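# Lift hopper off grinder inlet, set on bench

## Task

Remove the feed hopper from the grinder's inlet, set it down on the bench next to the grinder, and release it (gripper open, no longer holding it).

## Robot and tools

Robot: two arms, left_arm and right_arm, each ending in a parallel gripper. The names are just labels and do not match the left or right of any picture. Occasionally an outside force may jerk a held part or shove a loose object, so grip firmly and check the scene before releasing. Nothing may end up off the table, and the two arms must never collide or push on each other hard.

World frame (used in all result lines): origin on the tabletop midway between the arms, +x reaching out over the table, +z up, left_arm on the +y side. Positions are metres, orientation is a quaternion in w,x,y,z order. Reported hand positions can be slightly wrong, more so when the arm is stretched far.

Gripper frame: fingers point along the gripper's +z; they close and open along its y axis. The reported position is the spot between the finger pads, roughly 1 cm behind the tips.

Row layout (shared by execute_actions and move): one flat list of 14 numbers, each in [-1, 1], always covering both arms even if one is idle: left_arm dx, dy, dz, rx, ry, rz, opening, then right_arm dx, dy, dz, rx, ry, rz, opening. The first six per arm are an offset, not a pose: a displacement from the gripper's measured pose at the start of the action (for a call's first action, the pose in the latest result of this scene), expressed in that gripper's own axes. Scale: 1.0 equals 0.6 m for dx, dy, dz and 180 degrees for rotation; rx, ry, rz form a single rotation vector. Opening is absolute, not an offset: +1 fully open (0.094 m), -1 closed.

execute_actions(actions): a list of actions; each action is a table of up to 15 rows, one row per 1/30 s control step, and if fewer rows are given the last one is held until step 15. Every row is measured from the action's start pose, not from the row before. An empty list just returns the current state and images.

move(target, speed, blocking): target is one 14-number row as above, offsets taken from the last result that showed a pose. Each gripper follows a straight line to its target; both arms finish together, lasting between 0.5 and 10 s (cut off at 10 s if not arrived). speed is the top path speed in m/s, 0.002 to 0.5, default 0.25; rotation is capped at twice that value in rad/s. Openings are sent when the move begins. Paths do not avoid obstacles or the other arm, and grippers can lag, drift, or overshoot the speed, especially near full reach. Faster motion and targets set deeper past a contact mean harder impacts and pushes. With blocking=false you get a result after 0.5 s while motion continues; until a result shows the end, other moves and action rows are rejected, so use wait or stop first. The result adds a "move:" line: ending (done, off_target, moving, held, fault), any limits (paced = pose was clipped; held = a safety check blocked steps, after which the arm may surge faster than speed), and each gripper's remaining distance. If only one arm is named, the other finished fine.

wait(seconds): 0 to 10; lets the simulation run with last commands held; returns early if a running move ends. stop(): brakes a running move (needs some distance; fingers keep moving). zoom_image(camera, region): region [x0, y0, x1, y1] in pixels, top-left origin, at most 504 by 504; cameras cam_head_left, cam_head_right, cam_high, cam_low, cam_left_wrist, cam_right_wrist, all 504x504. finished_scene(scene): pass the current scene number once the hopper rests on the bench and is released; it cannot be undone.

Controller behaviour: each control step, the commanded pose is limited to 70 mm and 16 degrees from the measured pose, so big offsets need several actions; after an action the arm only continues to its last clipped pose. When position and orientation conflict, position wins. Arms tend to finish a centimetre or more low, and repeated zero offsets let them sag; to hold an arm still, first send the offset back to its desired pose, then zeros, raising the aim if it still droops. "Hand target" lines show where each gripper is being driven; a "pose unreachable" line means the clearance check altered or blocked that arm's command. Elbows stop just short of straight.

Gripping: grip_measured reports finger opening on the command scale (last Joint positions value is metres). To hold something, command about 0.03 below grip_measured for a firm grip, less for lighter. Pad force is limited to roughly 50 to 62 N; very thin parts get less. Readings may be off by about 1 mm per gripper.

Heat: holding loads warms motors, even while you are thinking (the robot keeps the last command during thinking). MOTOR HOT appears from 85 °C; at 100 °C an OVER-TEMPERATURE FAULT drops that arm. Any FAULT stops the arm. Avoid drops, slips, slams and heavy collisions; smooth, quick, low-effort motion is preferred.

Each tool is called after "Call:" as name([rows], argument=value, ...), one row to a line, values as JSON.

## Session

Call:
execute_actions(actions=[])

Scene clock: 0.00 s.
left_arm: end_effector_position=(+0.4788, +0.5812, +0.3424) grip_measured=+1.000 end_effector_quat_wxyz=(+0.227, -0.503, +0.808, -0.206) | right_arm: end_effector_position=(+0.6678, -0.2034, +0.2514) grip_measured=+1.000 end_effector_quat_wxyz=(+0.169, +0.712, +0.674, +0.102)
Joint positions: left_arm=[ 0.751  1.566  1.675 -1.313  0.517 -0.384  0.094] | right_arm=[ 0.218  1.796  1.783 -1.208  0.194  1.841  0.094]
Joint velocities: left_arm=[-0.005  0.005  0.017 -0.007 -0.095 -0.095  0.   ] | right_arm=[-0.005  0.005 -0.002  0.002 -0.007 -0.051  0.   ]
Motor temperatures (°C, as the motors report them): left_arm=[20 22 30 19 19 19] | right_arm=[19 22 38 19 19 19]
Hand target (left_arm): +0.482, +0.584, +0.361; +0.247, -0.497, +0.808, -0.201
Hand target (right_arm): +0.674, -0.202, +0.260; +0.174, +0.712, +0.672, +0.111
camera_calibration (this result's frames):
cam_left_wrist: T_world_to_cam=[[0.716425, -0.416463, 0.559726, -0.29151], [-0.655824, -0.675672, 0.336693, 0.595758], [0.237972, -0.608297, -0.757195, 0.625223], [0, 0, 0, 1]] pos_world=[0.450772, 0.661456, 0.435994]
cam_right_wrist: T_world_to_cam=[[-0.927722, 0.00416378, -0.37325, 0.713421], [-0.180133, 0.870805, 0.457439, 0.185349], [0.326933, 0.491611, -0.807115, 0.206303], [0, 0, 0, 1]] pos_world=[0.627796, -0.265794, 0.348009]

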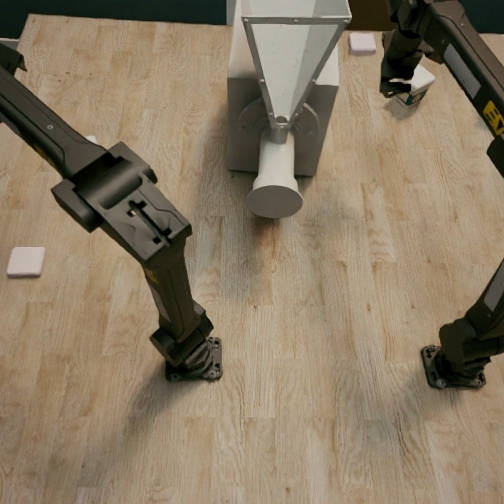

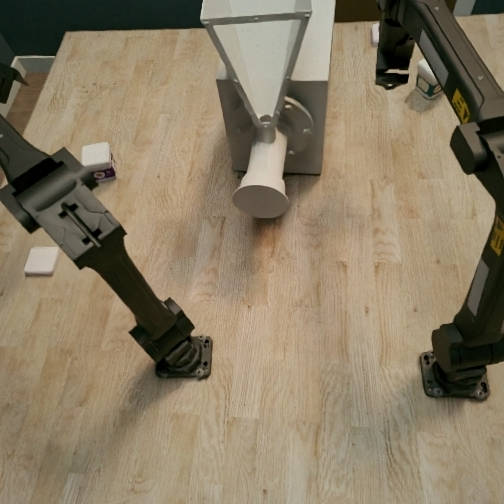

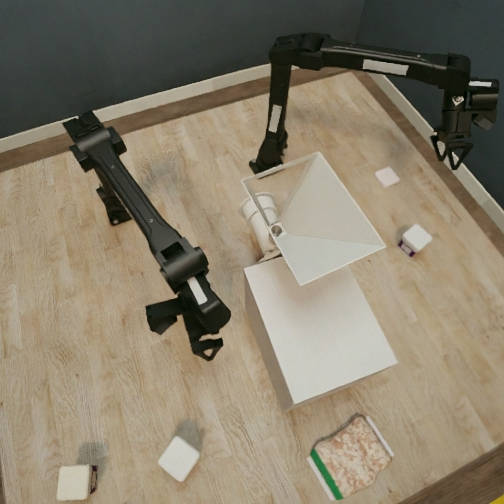

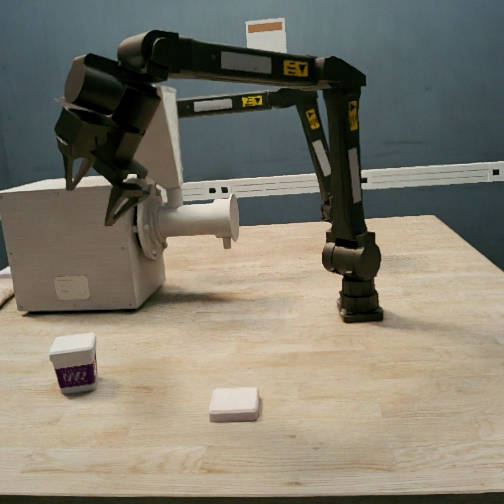

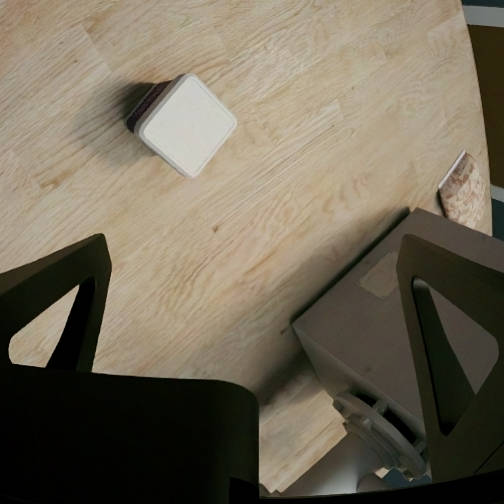

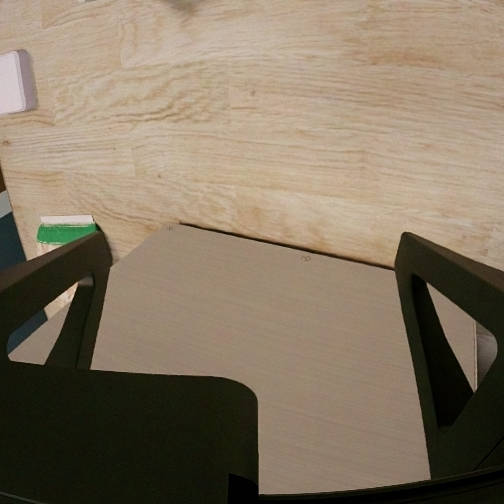

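Call:
zoom_image(camera="cam_head_left", region=[180, 0, 400, 220])

Call:
zoom_image(camera="cam_high", region=[200, 130, 420, 350])

Call:
zoom_image(camera="cam_head_right", region=[160, 0, 380, 220])

Call:
zoom_image(camera="cam_low", region=[0, 60, 260, 320])

Region (180, 0, 400, 220) of cam_head_left's 504x504 image, scaled by 2.291, with more detail than that image has.

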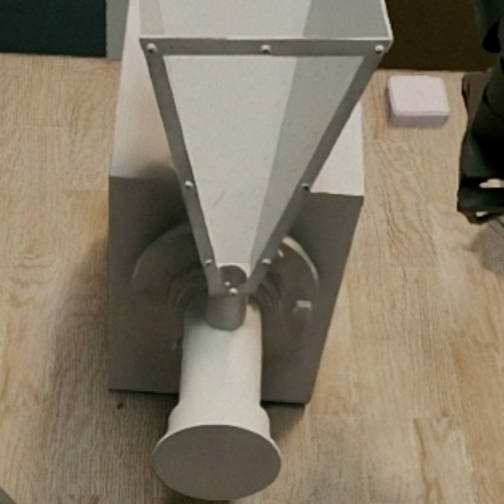

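Region (200, 130, 420, 350) of cam_high's 504x504 image, scaled by 2.291, with more detail than that image has.

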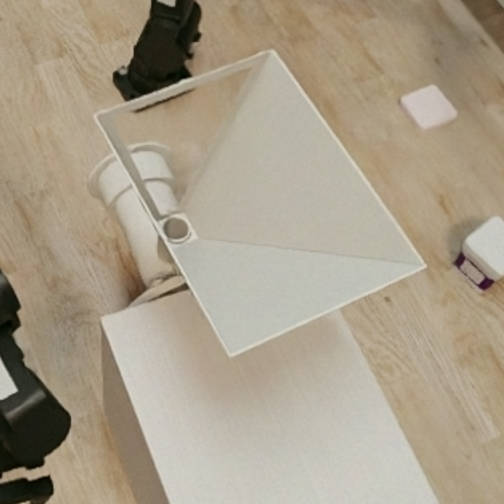

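Region (160, 0, 380, 220) of cam_head_right's 504x504 image, scaled by 2.291, with more detail than that image has.

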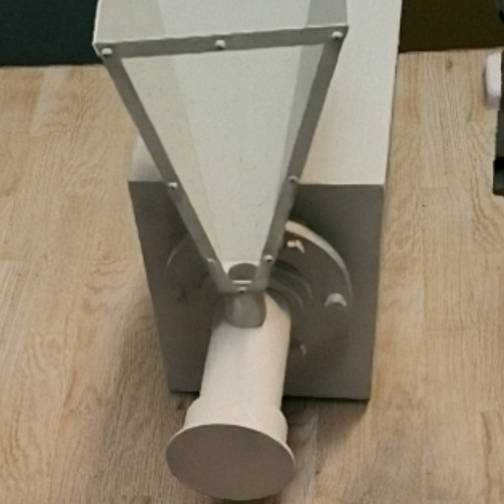

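Region (0, 60, 260, 320) of cam_low's 504x504 image, scaled by 1.938, with more detail than that image has.

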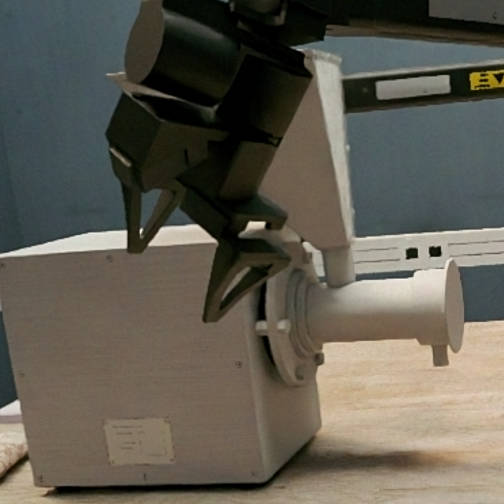

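Call:
move(target=[0.5077,-0.5092,-0.3178,0.0310,0.0389,0.3113,1, 0.0973,-0.0787,-0.7075,-0.1303,0.0518,-0.4578,1], speed=0.3)

Scene clock: 123.07 s.
left_arm: end_effector_position=(+0.4596, +0.2047, +0.6033) grip_measured=+1.000 end_effector_quat_wxyz=(+0.320, -0.050, +0.934, -0.149) | right_arm: end_effector_position=(+0.4670, -0.1007, +0.6068) grip_measured=+1.000 end_effector_quat_wxyz=(+0.307, +0.046, +0.937, +0.157)
Joint positions: left_arm=[-0.038  1.331  2.137 -1.699  0.274 -0.165  0.094] | right_arm=[ 0.481  1.507  2.335 -1.697  0.058  0.589  0.094]
Joint velocities: left_arm=[-0.005 -0.005 -0.007 -0.002  0.007  0.022  0.   ] | right_arm=[-0.005 -0.005 -0.007 -0.002 -0.037  0.037  0.   ]
Motor temperatures (°C, as the motors report them): left_arm=[20 24 35 19 19 19] | right_arm=[19 24 43 19 19 19]
Hand target (left_arm): +0.459, +0.202, +0.614; +0.330, -0.047, +0.931, -0.150
Hand target (right_arm): +0.465, -0.097, +0.616; +0.314, +0.037, +0.935, +0.161
Off the commanded pose (left_arm): 0.020 m, 6 deg.
Off the commanded pose (right_arm): 0.014 m, 5 deg.
joint sent to its limit (left arm) — the command would take joint 4 (wrist pitch) past its lower limit, so that joint was sent only as far as its limit.
joint sent to its limit (right arm) — the command would take joint 4 (wrist pitch) past its lower limit, so that joint was sent only as far as its limit.
move: off_target (left_arm, right_arm)
camera_calibration (this result's frames):
cam_left_wrist: T_world_to_cam=[[-0.00782571, -0.952351, 0.304905, 0.0157338], [-0.999091, -0.00532878, -0.0422868, 0.490115], [0.0418966, -0.304959, -0.951444, 0.743528], [0, 0, 0, 1]] pos_world=[0.458641, 0.244341, 0.723353]
cam_right_wrist: T_world_to_cam=[[0.0340498, -0.952455, -0.302771, 0.0711495], [-0.999317, -0.0281048, -0.0239722, 0.481327], [0.0143231, 0.303381, -0.952762, 0.723685], [0, 0, 0, 1]] pos_world=[0.46821, -0.138258, 0.72258]

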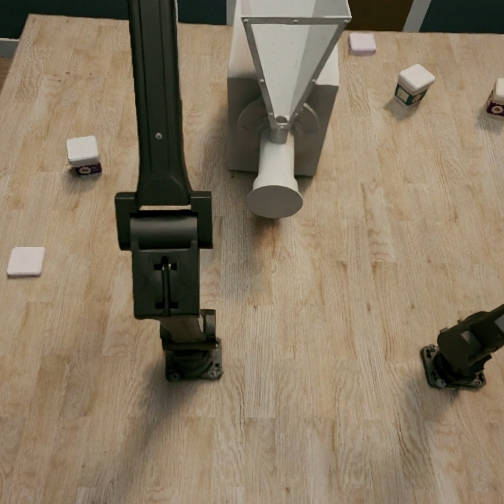

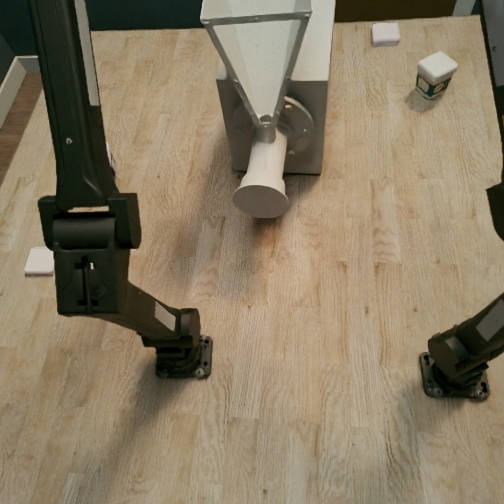

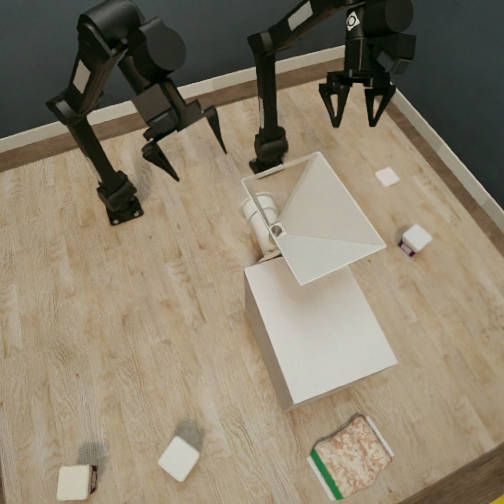

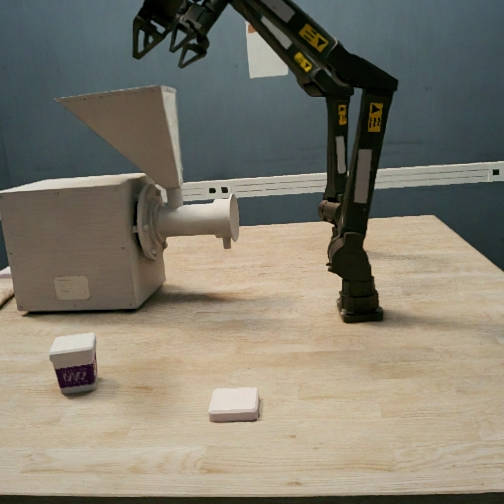

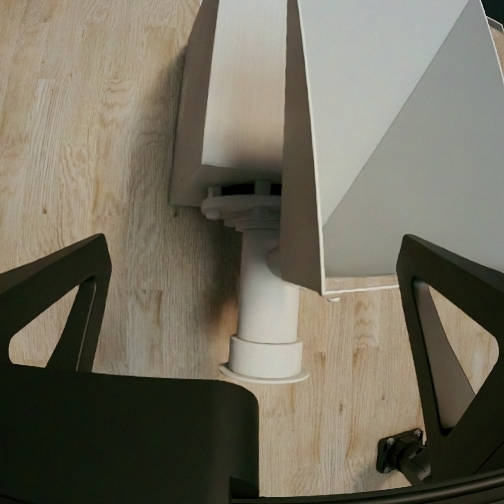

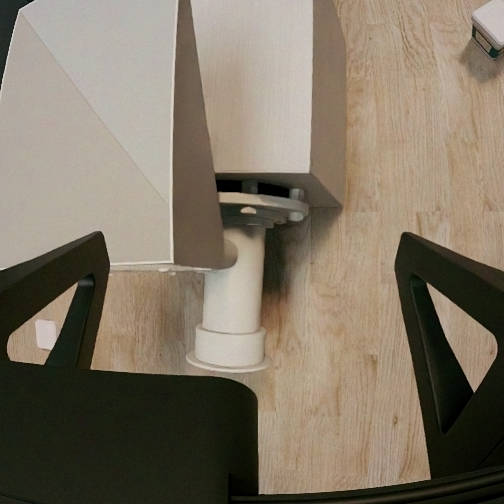

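Call:
move(target=[0.0275,-0.0692,0.0857,0,0.04,0,0.2, 0.0405,0.0772,0.0875,0,0.04,0,0.2], speed=0.15)

Scene clock: 186.87 s.
left_arm: end_effector_position=(+0.4807, +0.1539, +0.5645) grip_measured=+0.203 end_effector_quat_wxyz=(+0.266, -0.039, +0.951, -0.151) | right_arm: end_effector_position=(+0.4840, -0.0386, +0.5567) grip_measured=+0.202 end_effector_quat_wxyz=(+0.251, +0.034, +0.955, +0.157)
Joint positions: left_arm=[-0.179  1.386  2.102 -1.699  0.214 -0.248  0.057] | right_arm=[ 0.562  1.61   2.335 -1.697  0.039  0.652  0.056]
Joint velocities: left_arm=[ 0.005  0.005 -0.002  0.017  0.022 -0.022  0.   ] | right_arm=[-0.015 -0.005  0.017  0.012  0.022  0.037  0.001]
Motor temperatures (°C, as the motors report them): left_arm=[20 23 33 19 19 19] | right_arm=[19 23 42 19 19 19]
Hand target (left_arm): +0.478, +0.151, +0.568; +0.266, -0.042, +0.951, -0.153
Hand target (right_arm): +0.478, -0.039, +0.568; +0.257, +0.035, +0.952, +0.165
Off the commanded pose (left_arm): 0.006 m, 1 deg.
Off the commanded pose (right_arm): 0.013 m, 0 deg.
joint sent to its limit (left arm) — the command would take joint 4 (wrist pitch) past its lower limit, so that joint was sent only as far as its limit.
joint sent to its limit (right arm) — the command would take joint 4 (wrist pitch) past its lower limit, so that joint was sent only as far as its limit.
move: off_target (right_arm)
camera_calibration (this result's frames):
cam_left_wrist: T_world_to_cam=[[-0.013593, -0.953351, 0.301557, -0.0158827], [-0.99712, 0.0354295, 0.0670616, 0.440314], [-0.0746173, -0.299777, -0.951087, 0.74521], [0, 0, 0, 1]] pos_world=[0.494435, 0.192655, 0.684021]
cam_right_wrist: T_world_to_cam=[[0.0396028, -0.953258, -0.299552, 0.110032], [-0.993551, -0.0694442, 0.0896364, 0.431299], [-0.106249, 0.294071, -0.94986, 0.713257], [0, 0, 0, 1]] pos_world=[0.499942, -0.0749074, 0.671795]

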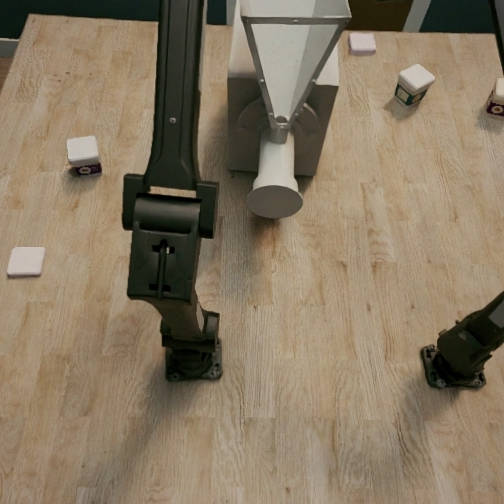

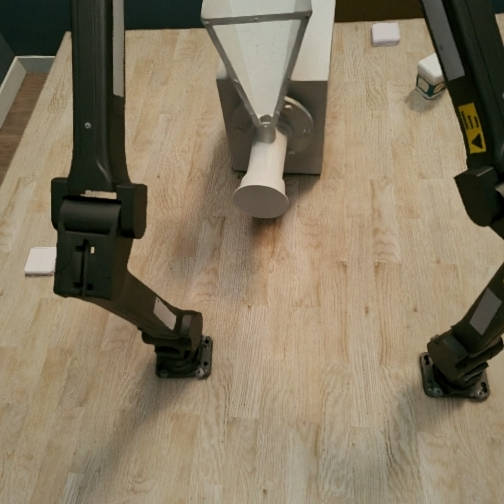

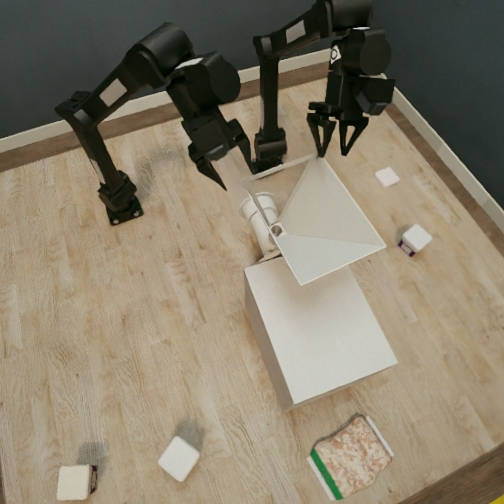

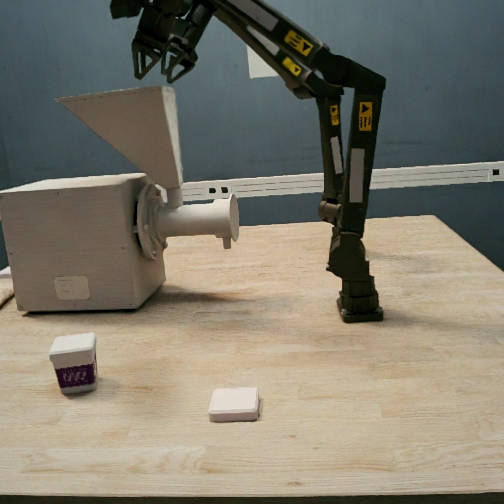

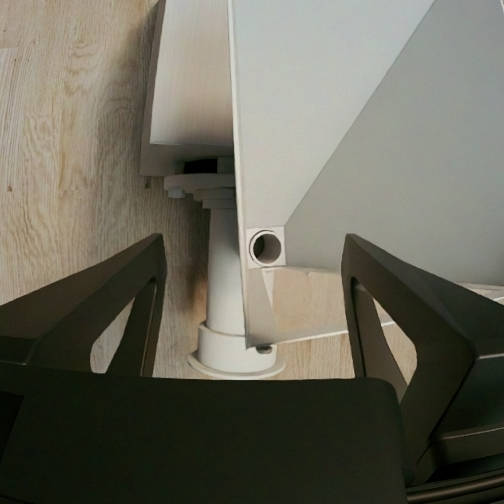

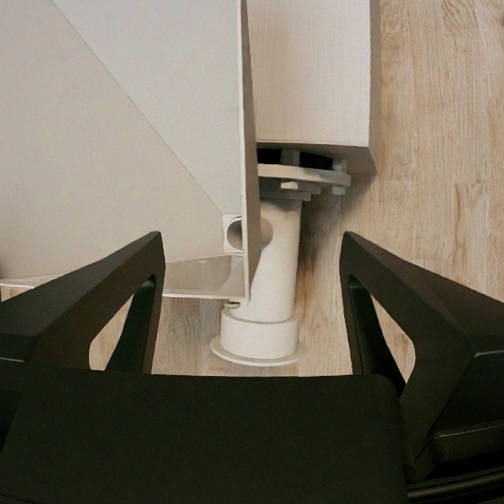

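Call:
move(target=[0.0155,0.0053,0.0965,0,0.01,0,0.2, 0.008,0.0023,0.0793,0,0.01,0,0.2], speed=0.1)

Scene clock: 217.63 s.
left_arm: end_effector_position=(+0.5061, +0.1457, +0.4999) grip_measured=+0.203 end_effector_quat_wxyz=(+0.234, -0.038, +0.960, -0.147) | right_arm: end_effector_position=(+0.4990, -0.0246, +0.5176) grip_measured=+0.202 end_effector_quat_wxyz=(+0.233, +0.032, +0.959, +0.155)
Joint positions: left_arm=[-0.192  1.385  1.919 -1.584  0.211 -0.251  0.057] | right_arm=[ 0.562  1.607  2.216 -1.612  0.021  0.654  0.056]
Joint velocities: left_arm=[-0.015 -0.005  0.017  0.017 -0.037 -0.022 -0.001] | right_arm=[-0.015  0.015 -0.022  0.007  0.037 -0.037 -0.001]
Motor temperatures (°C, as the motors report them): left_arm=[20 23 32 19 19 19] | right_arm=[19 24 41 19 19 19]
Hand target (left_arm): +0.503, +0.140, +0.512; +0.251, -0.036, +0.955, -0.151
Hand target (right_arm): +0.504, -0.023, +0.516; +0.235, +0.032, +0.958, +0.158
Off the commanded pose (left_arm): 0.014 m, 2 deg.
Off the commanded pose (right_arm): 0.005 m, 0 deg.
move: off_target (left_arm)
camera_calibration (this result's frames):
cam_left_wrist: T_world_to_cam=[[-0.0023067, -0.955729, 0.29424, -0.00553555], [-0.990149, 0.0433759, 0.133128, 0.432522], [-0.139997, -0.291035, -0.946414, 0.712636], [0, 0, 0, 1]] pos_world=[0.528015, 0.18335, 0.618497]
cam_right_wrist: T_world_to_cam=[[0.0377363, -0.954048, -0.297267, 0.110756], [-0.989124, -0.0779809, 0.124708, 0.430063], [-0.142159, 0.289328, -0.946615, 0.689726], [0, 0, 0, 1]] pos_world=[0.519257, -0.0603534, 0.632197]

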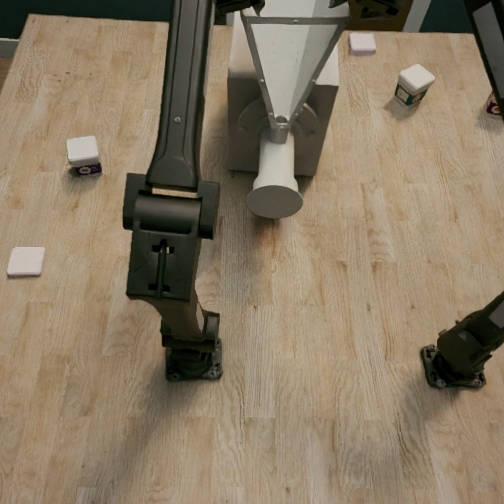

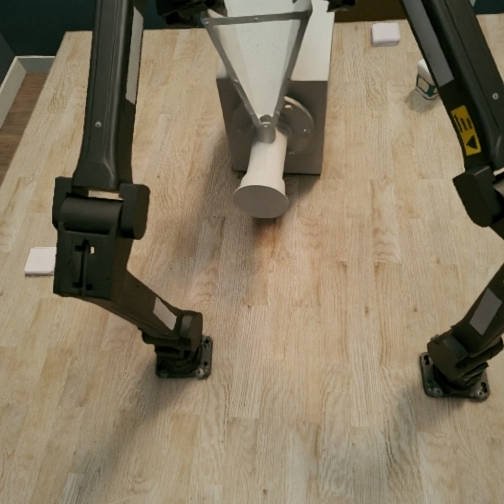

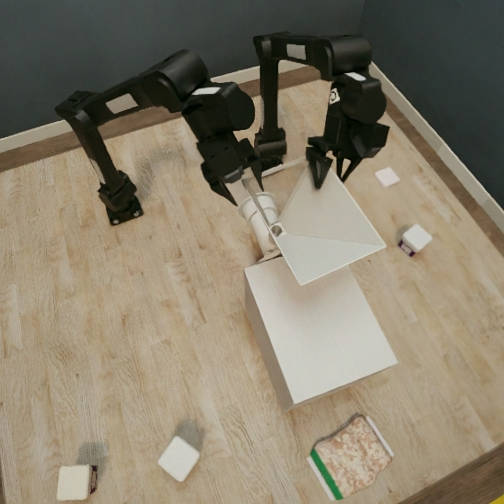

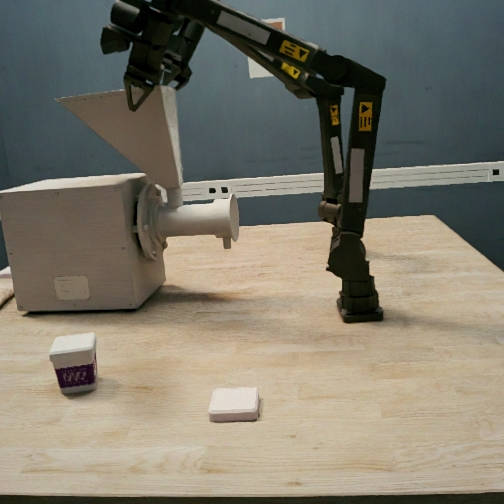

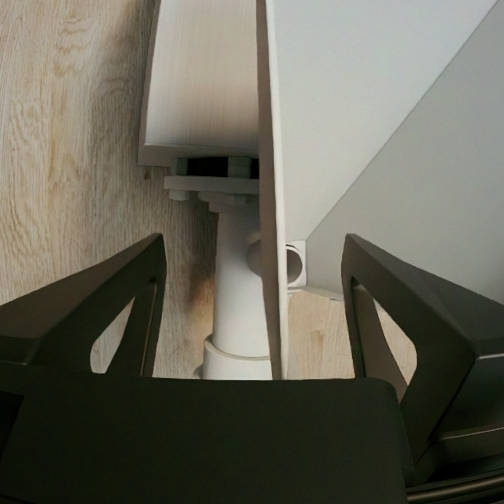

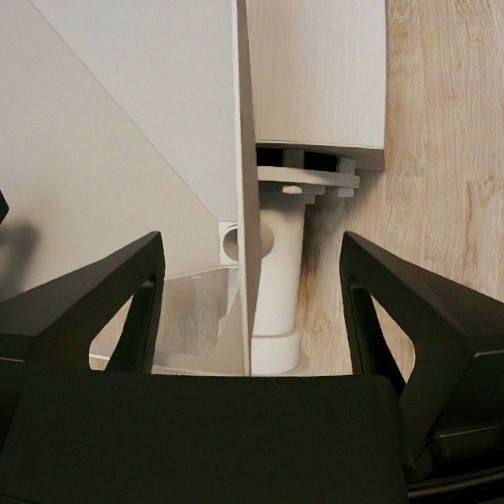

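Call:
zoom_image(camera="cam_low", region=[40, 20, 240, 220])

Call:
zoom_image(camera="cam_high", region=[180, 80, 400, 300])

Region (40, 20, 240, 220) of cam_low's 504x504 image, scaled by 2.520, with more detail than that image has.

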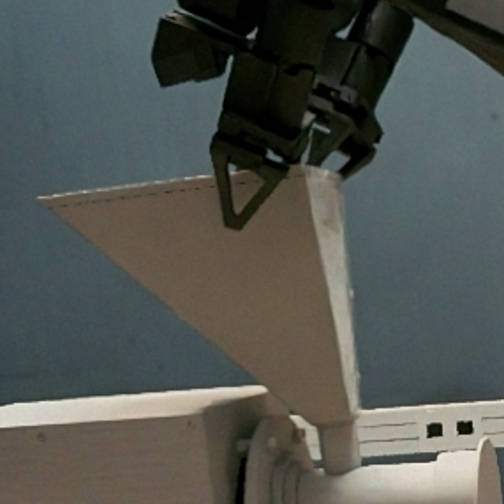

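Region (180, 80, 400, 300) of cam_high's 504x504 image, scaled by 2.291, with more detail than that image has.

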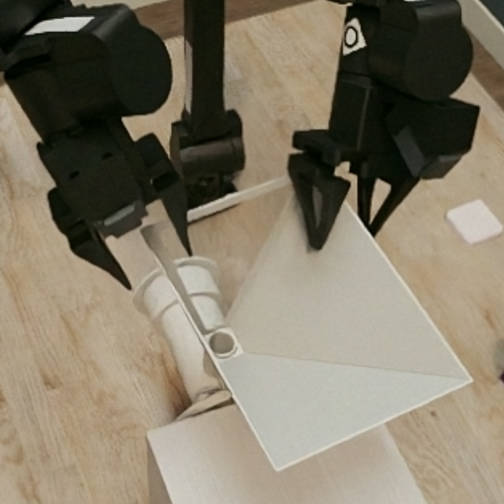

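Call:
execute_actions([
  [[-0.016,-0.014,-0.0418,0,0,0,0.0, -0.0035,0.0053,0.0077,0,0,0,0.0]],
])

Call:
wait(seconds=0.5)

Scene clock: 257.87 s.
left_arm: end_effector_position=(+0.4995, +0.1465, +0.5126) grip_measured=+0.003 end_effector_quat_wxyz=(+0.220, -0.040, +0.964, -0.145) | right_arm: end_effector_position=(+0.4990, -0.0246, +0.5176) grip_measured=+0.002 end_effector_quat_wxyz=(+0.233, +0.032, +0.959, +0.155)
Joint positions: left_arm=[-0.192  1.409  1.993 -1.662  0.211 -0.251  0.047] | right_arm=[ 0.562  1.607  2.216 -1.612  0.021  0.654  0.047]
Joint velocities: left_arm=[-0.005  0.005  0.012  0.002 -0.051 -0.037 -0.001] | right_arm=[-0.015 -0.015 -0.002  0.002 -0.007 -0.051  0.   ]
Motor temperatures (°C, as the motors report them): left_arm=[20 23 32 19 19 19] | right_arm=[19 24 40 19 19 19]
Hand target (left_arm): +0.502, +0.146, +0.527; +0.234, -0.038, +0.960, -0.147
Hand target (right_arm): +0.503, -0.021, +0.516; +0.233, +0.032, +0.959, +0.155
Off the commanded pose (left_arm): 0.016 m, 2 deg.
Off the commanded pose (right_arm): 0.006 m, 0 deg.
camera_calibration (this result's frames):
cam_left_wrist: T_world_to_cam=[[0.00624475, -0.956624, 0.29126, -0.0111764], [-0.986023, 0.0426037, 0.16107, 0.408004], [-0.166492, -0.288195, -0.942987, 0.73502], [0, 0, 0, 1]] pos_world=[0.524746, 0.183755, 0.630652]
cam_right_wrist: T_world_to_cam=[[0.0377363, -0.954048, -0.297267, 0.110756], [-0.989124, -0.0779809, 0.124708, 0.430063], [-0.142159, 0.289328, -0.946615, 0.689726], [0, 0, 0, 1]] pos_world=[0.519257, -0.0603534, 0.632197]

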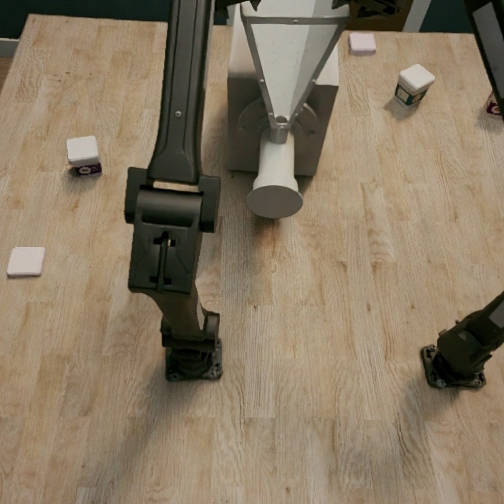

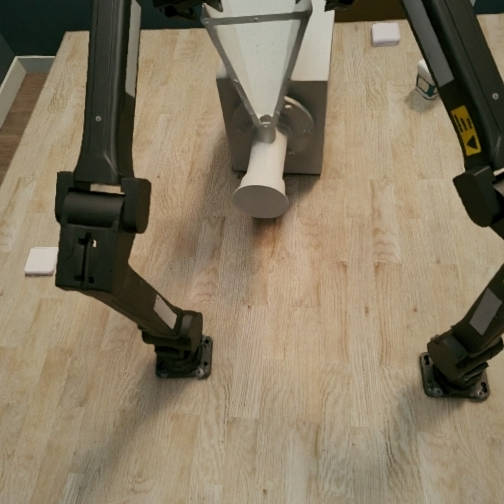

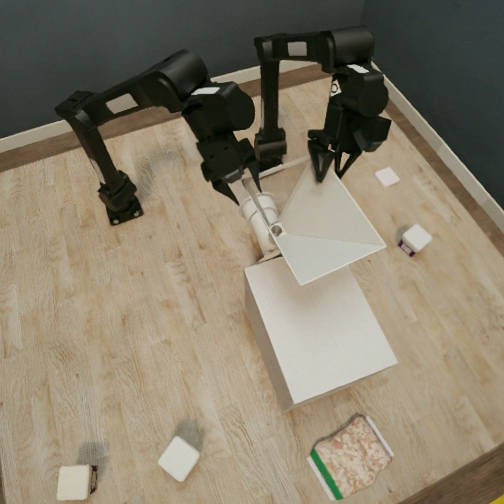

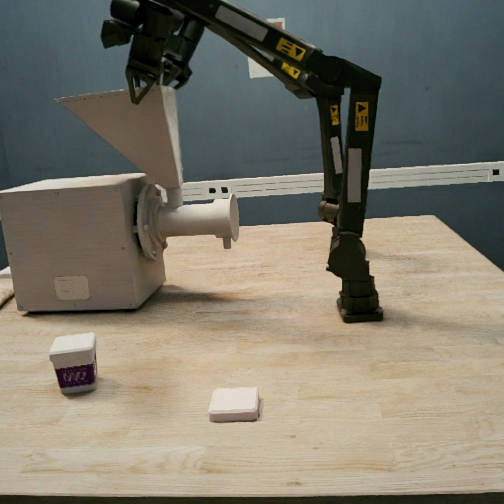

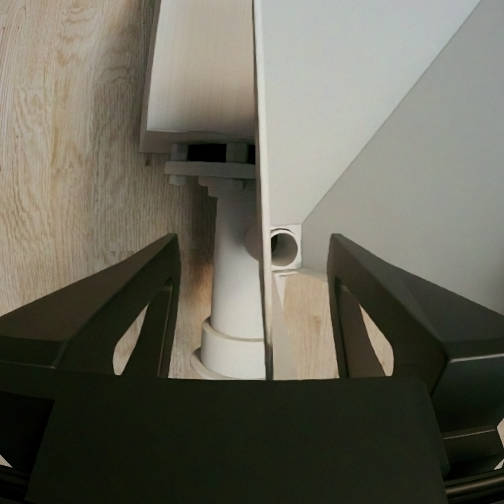

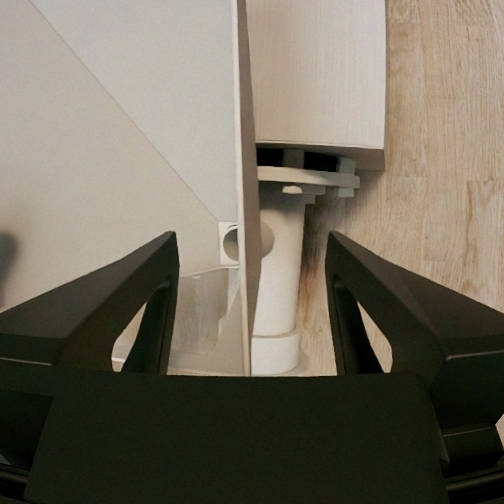

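Scene clock: 258.37 s.
left_arm: end_effector_position=(+0.4995, +0.1465, +0.5124) grip_measured=+0.003 end_effector_quat_wxyz=(+0.220, -0.040, +0.964, -0.144) | right_arm: end_effector_position=(+0.4990, -0.0246, +0.5176) grip_measured=+0.002 end_effector_quat_wxyz=(+0.233, +0.032, +0.959, +0.155)
Joint positions: left_arm=[-0.192  1.409  1.993 -1.662  0.211 -0.251  0.047] | right_arm=[ 0.562  1.607  2.216 -1.612  0.021  0.654  0.047]
Joint velocities: left_arm=[-0.015  0.015  0.007 -0.002  0.007  0.037  0.001] | right_arm=[-0.005  0.005 -0.012  0.027  0.007 -0.022 -0.   ]
Motor temperatures (°C, as the motors report them): left_arm=[20 23 32 19 19 19] | right_arm=[19 24 40 19 19 19]
Hand target (left_arm): +0.502, +0.146, +0.527; +0.234, -0.038, +0.960, -0.147
Hand target (right_arm): +0.503, -0.021, +0.516; +0.233, +0.032, +0.959, +0.155
Off the commanded pose (left_arm): 0.016 m, 2 deg.
Off the commanded pose (right_arm): 0.006 m, 0 deg.
wait: 0.50 s; at rest by 0.17 s
camera_calibration (this result's frames):
cam_left_wrist: T_world_to_cam=[[0.00646547, -0.956649, 0.291171, -0.0111836], [-0.985901, 0.0425896, 0.161821, 0.407658], [-0.167207, -0.288112, -0.942886, 0.735122], [0, 0, 0, 1]] pos_world=[0.5249, 0.183737, 0.630425]
cam_right_wrist: T_world_to_cam=[[0.0377363, -0.954048, -0.297267, 0.110756], [-0.989124, -0.0779809, 0.124708, 0.430063], [-0.142159, 0.289328, -0.946615, 0.689726], [0, 0, 0, 1]] pos_world=[0.519257, -0.0603534, 0.632197]

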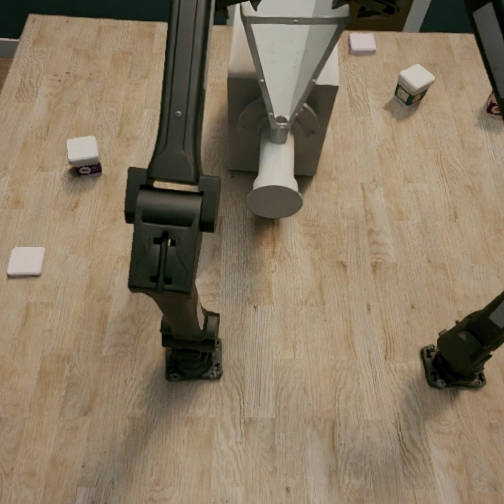

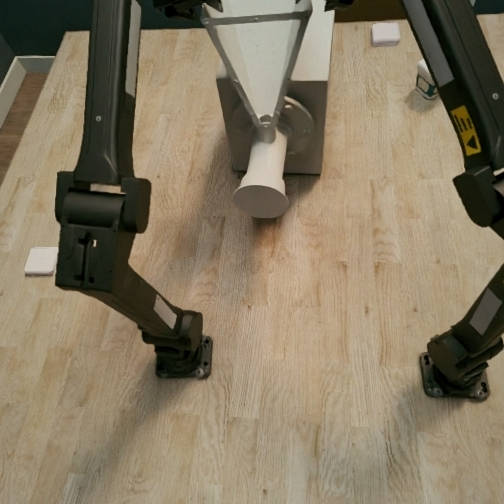

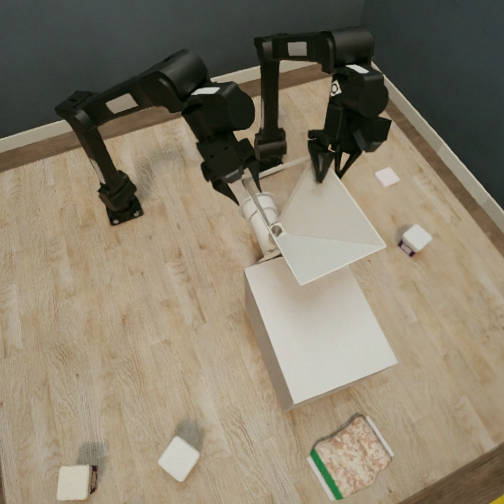

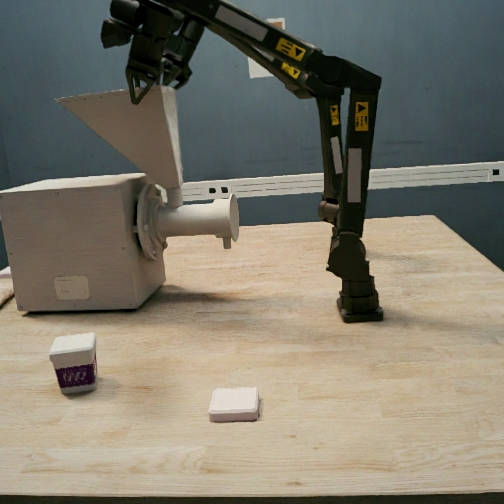

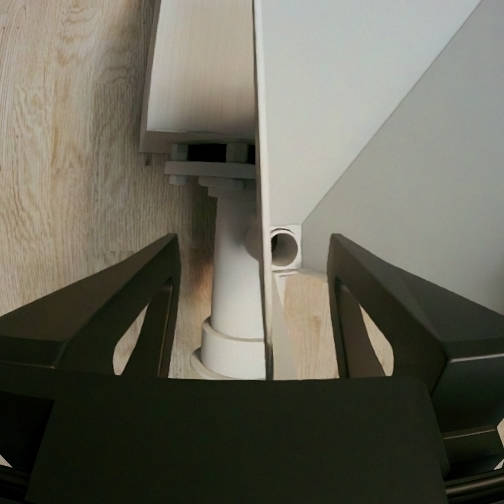

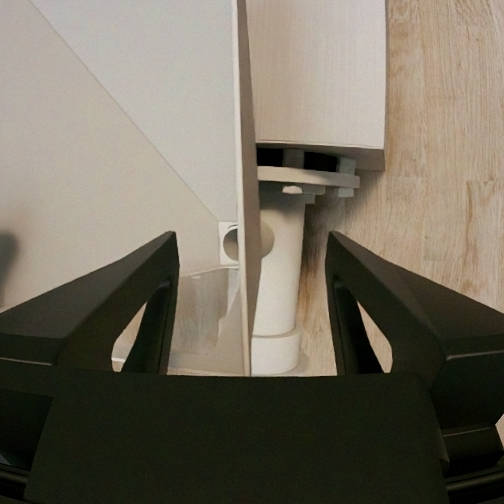

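Call:
zoom_image(camera="cam_low", region=[60, 20, 220, 180])

Call:
zoom_image(camera="cam_head_left", region=[190, 0, 410, 120])

Region (60, 20, 220, 180) of cam_low's 504x504 image, scaled by 3.150, with more detail than that image has.

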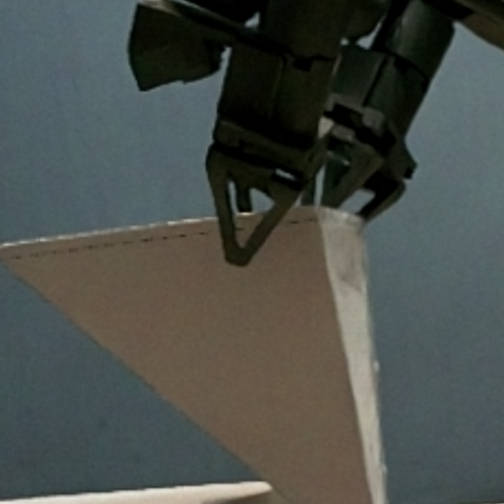

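Region (190, 0, 410, 120) of cam_head_left's 504x504 image, scaled by 2.291, with more detail than that image has; it fills the top 275 rows of this view, and the rest is white.

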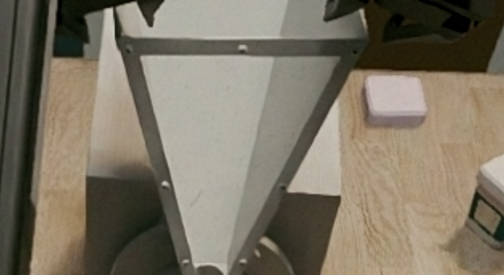

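Call:
execute_actions([
  [[-0.0137,-0.0132,-0.019,0,-0.01,0,-0.5, 0.005,0.0002,0.021,0,0,0,-0.5]],
])

Scene clock: 280.17 s.
left_arm: end_effector_position=(+0.4999, +0.1480, +0.5121) grip_measured=-0.497 end_effector_quat_wxyz=(+0.220, -0.043, +0.964, -0.140) | right_arm: end_effector_position=(+0.5007, -0.0235, +0.5047) grip_measured=-0.498 end_effector_quat_wxyz=(+0.229, +0.032, +0.961, +0.152)
Joint positions: left_arm=[-0.192  1.409  1.993 -1.662  0.201 -0.255  0.024] | right_arm=[ 0.562  1.598  2.168 -1.586  0.021  0.654  0.024]
Joint velocities: left_arm=[-0.015 -0.005 -0.007 -0.002  0.037  0.022 -0.   ] | right_arm=[ 0.005 -0.015  0.007  0.017 -0.037 -0.066 -0.001]
Motor temperatures (°C, as the motors report them): left_arm=[20 23 34 19 19 19] | right_arm=[19 24 40 19 19 19]
Hand target (left_arm): +0.501, +0.143, +0.528; +0.235, -0.042, +0.960, -0.144
Hand target (right_arm): +0.502, -0.021, +0.506; +0.233, +0.032, +0.959, +0.156
Off the commanded pose (left_arm): 0.017 m, 2 deg.
Off the commanded pose (right_arm): 0.003 m, 1 deg.
camera_calibration (this result's frames):
cam_left_wrist: T_world_to_cam=[[0.0139387, -0.958494, 0.284771, -0.00977717], [-0.986196, 0.0338165, 0.162092, 0.409282], [-0.164995, -0.283099, -0.944792, 0.734483], [0, 0, 0, 1]] pos_world=[0.524955, 0.18472, 0.630376]
cam_right_wrist: T_world_to_cam=[[0.0348502, -0.955993, -0.291311, 0.106346], [-0.987851, -0.0771231, 0.134915, 0.427675], [-0.151445, 0.283071, -0.947067, 0.68216], [0, 0, 0, 1]] pos_world=[0.522082, -0.0584494, 0.619331]

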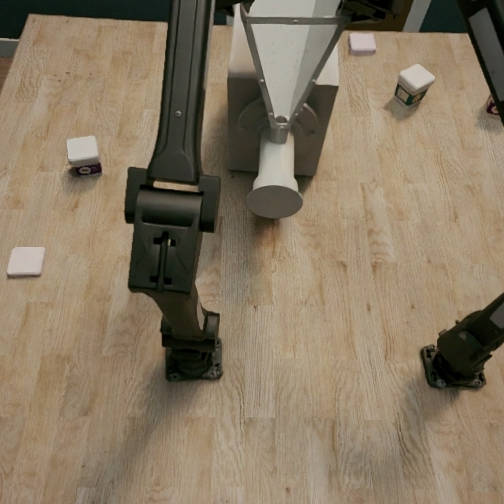

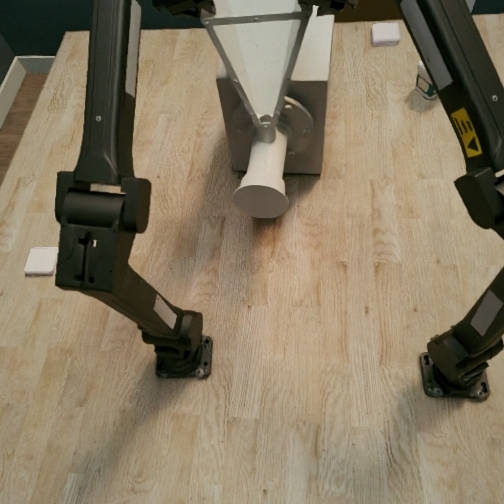

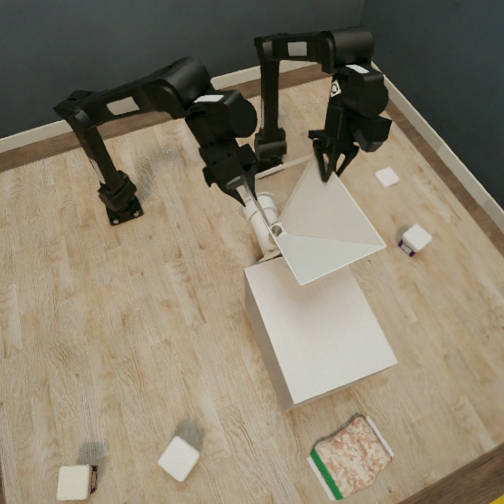

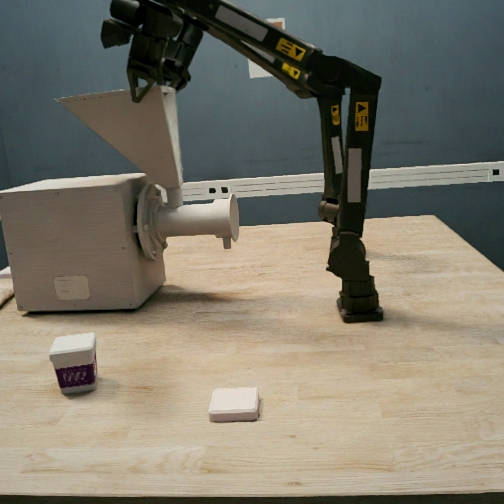

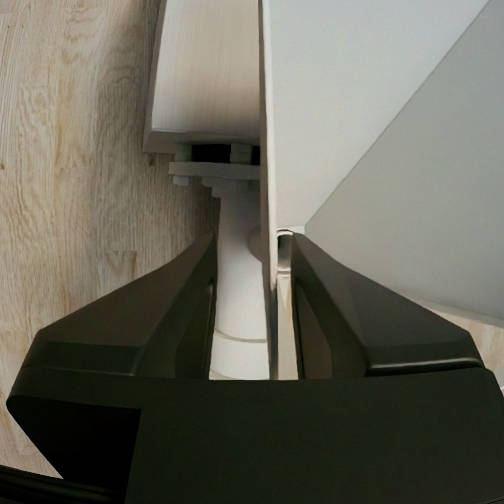

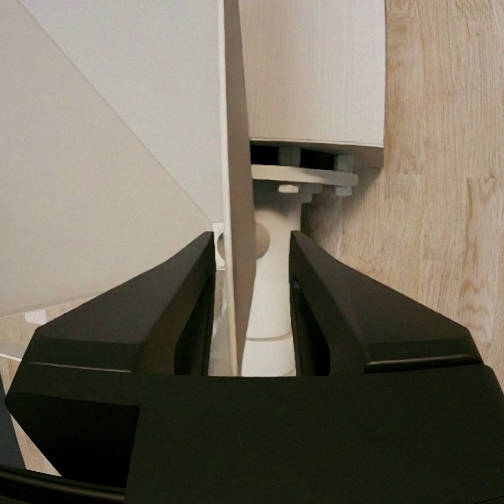

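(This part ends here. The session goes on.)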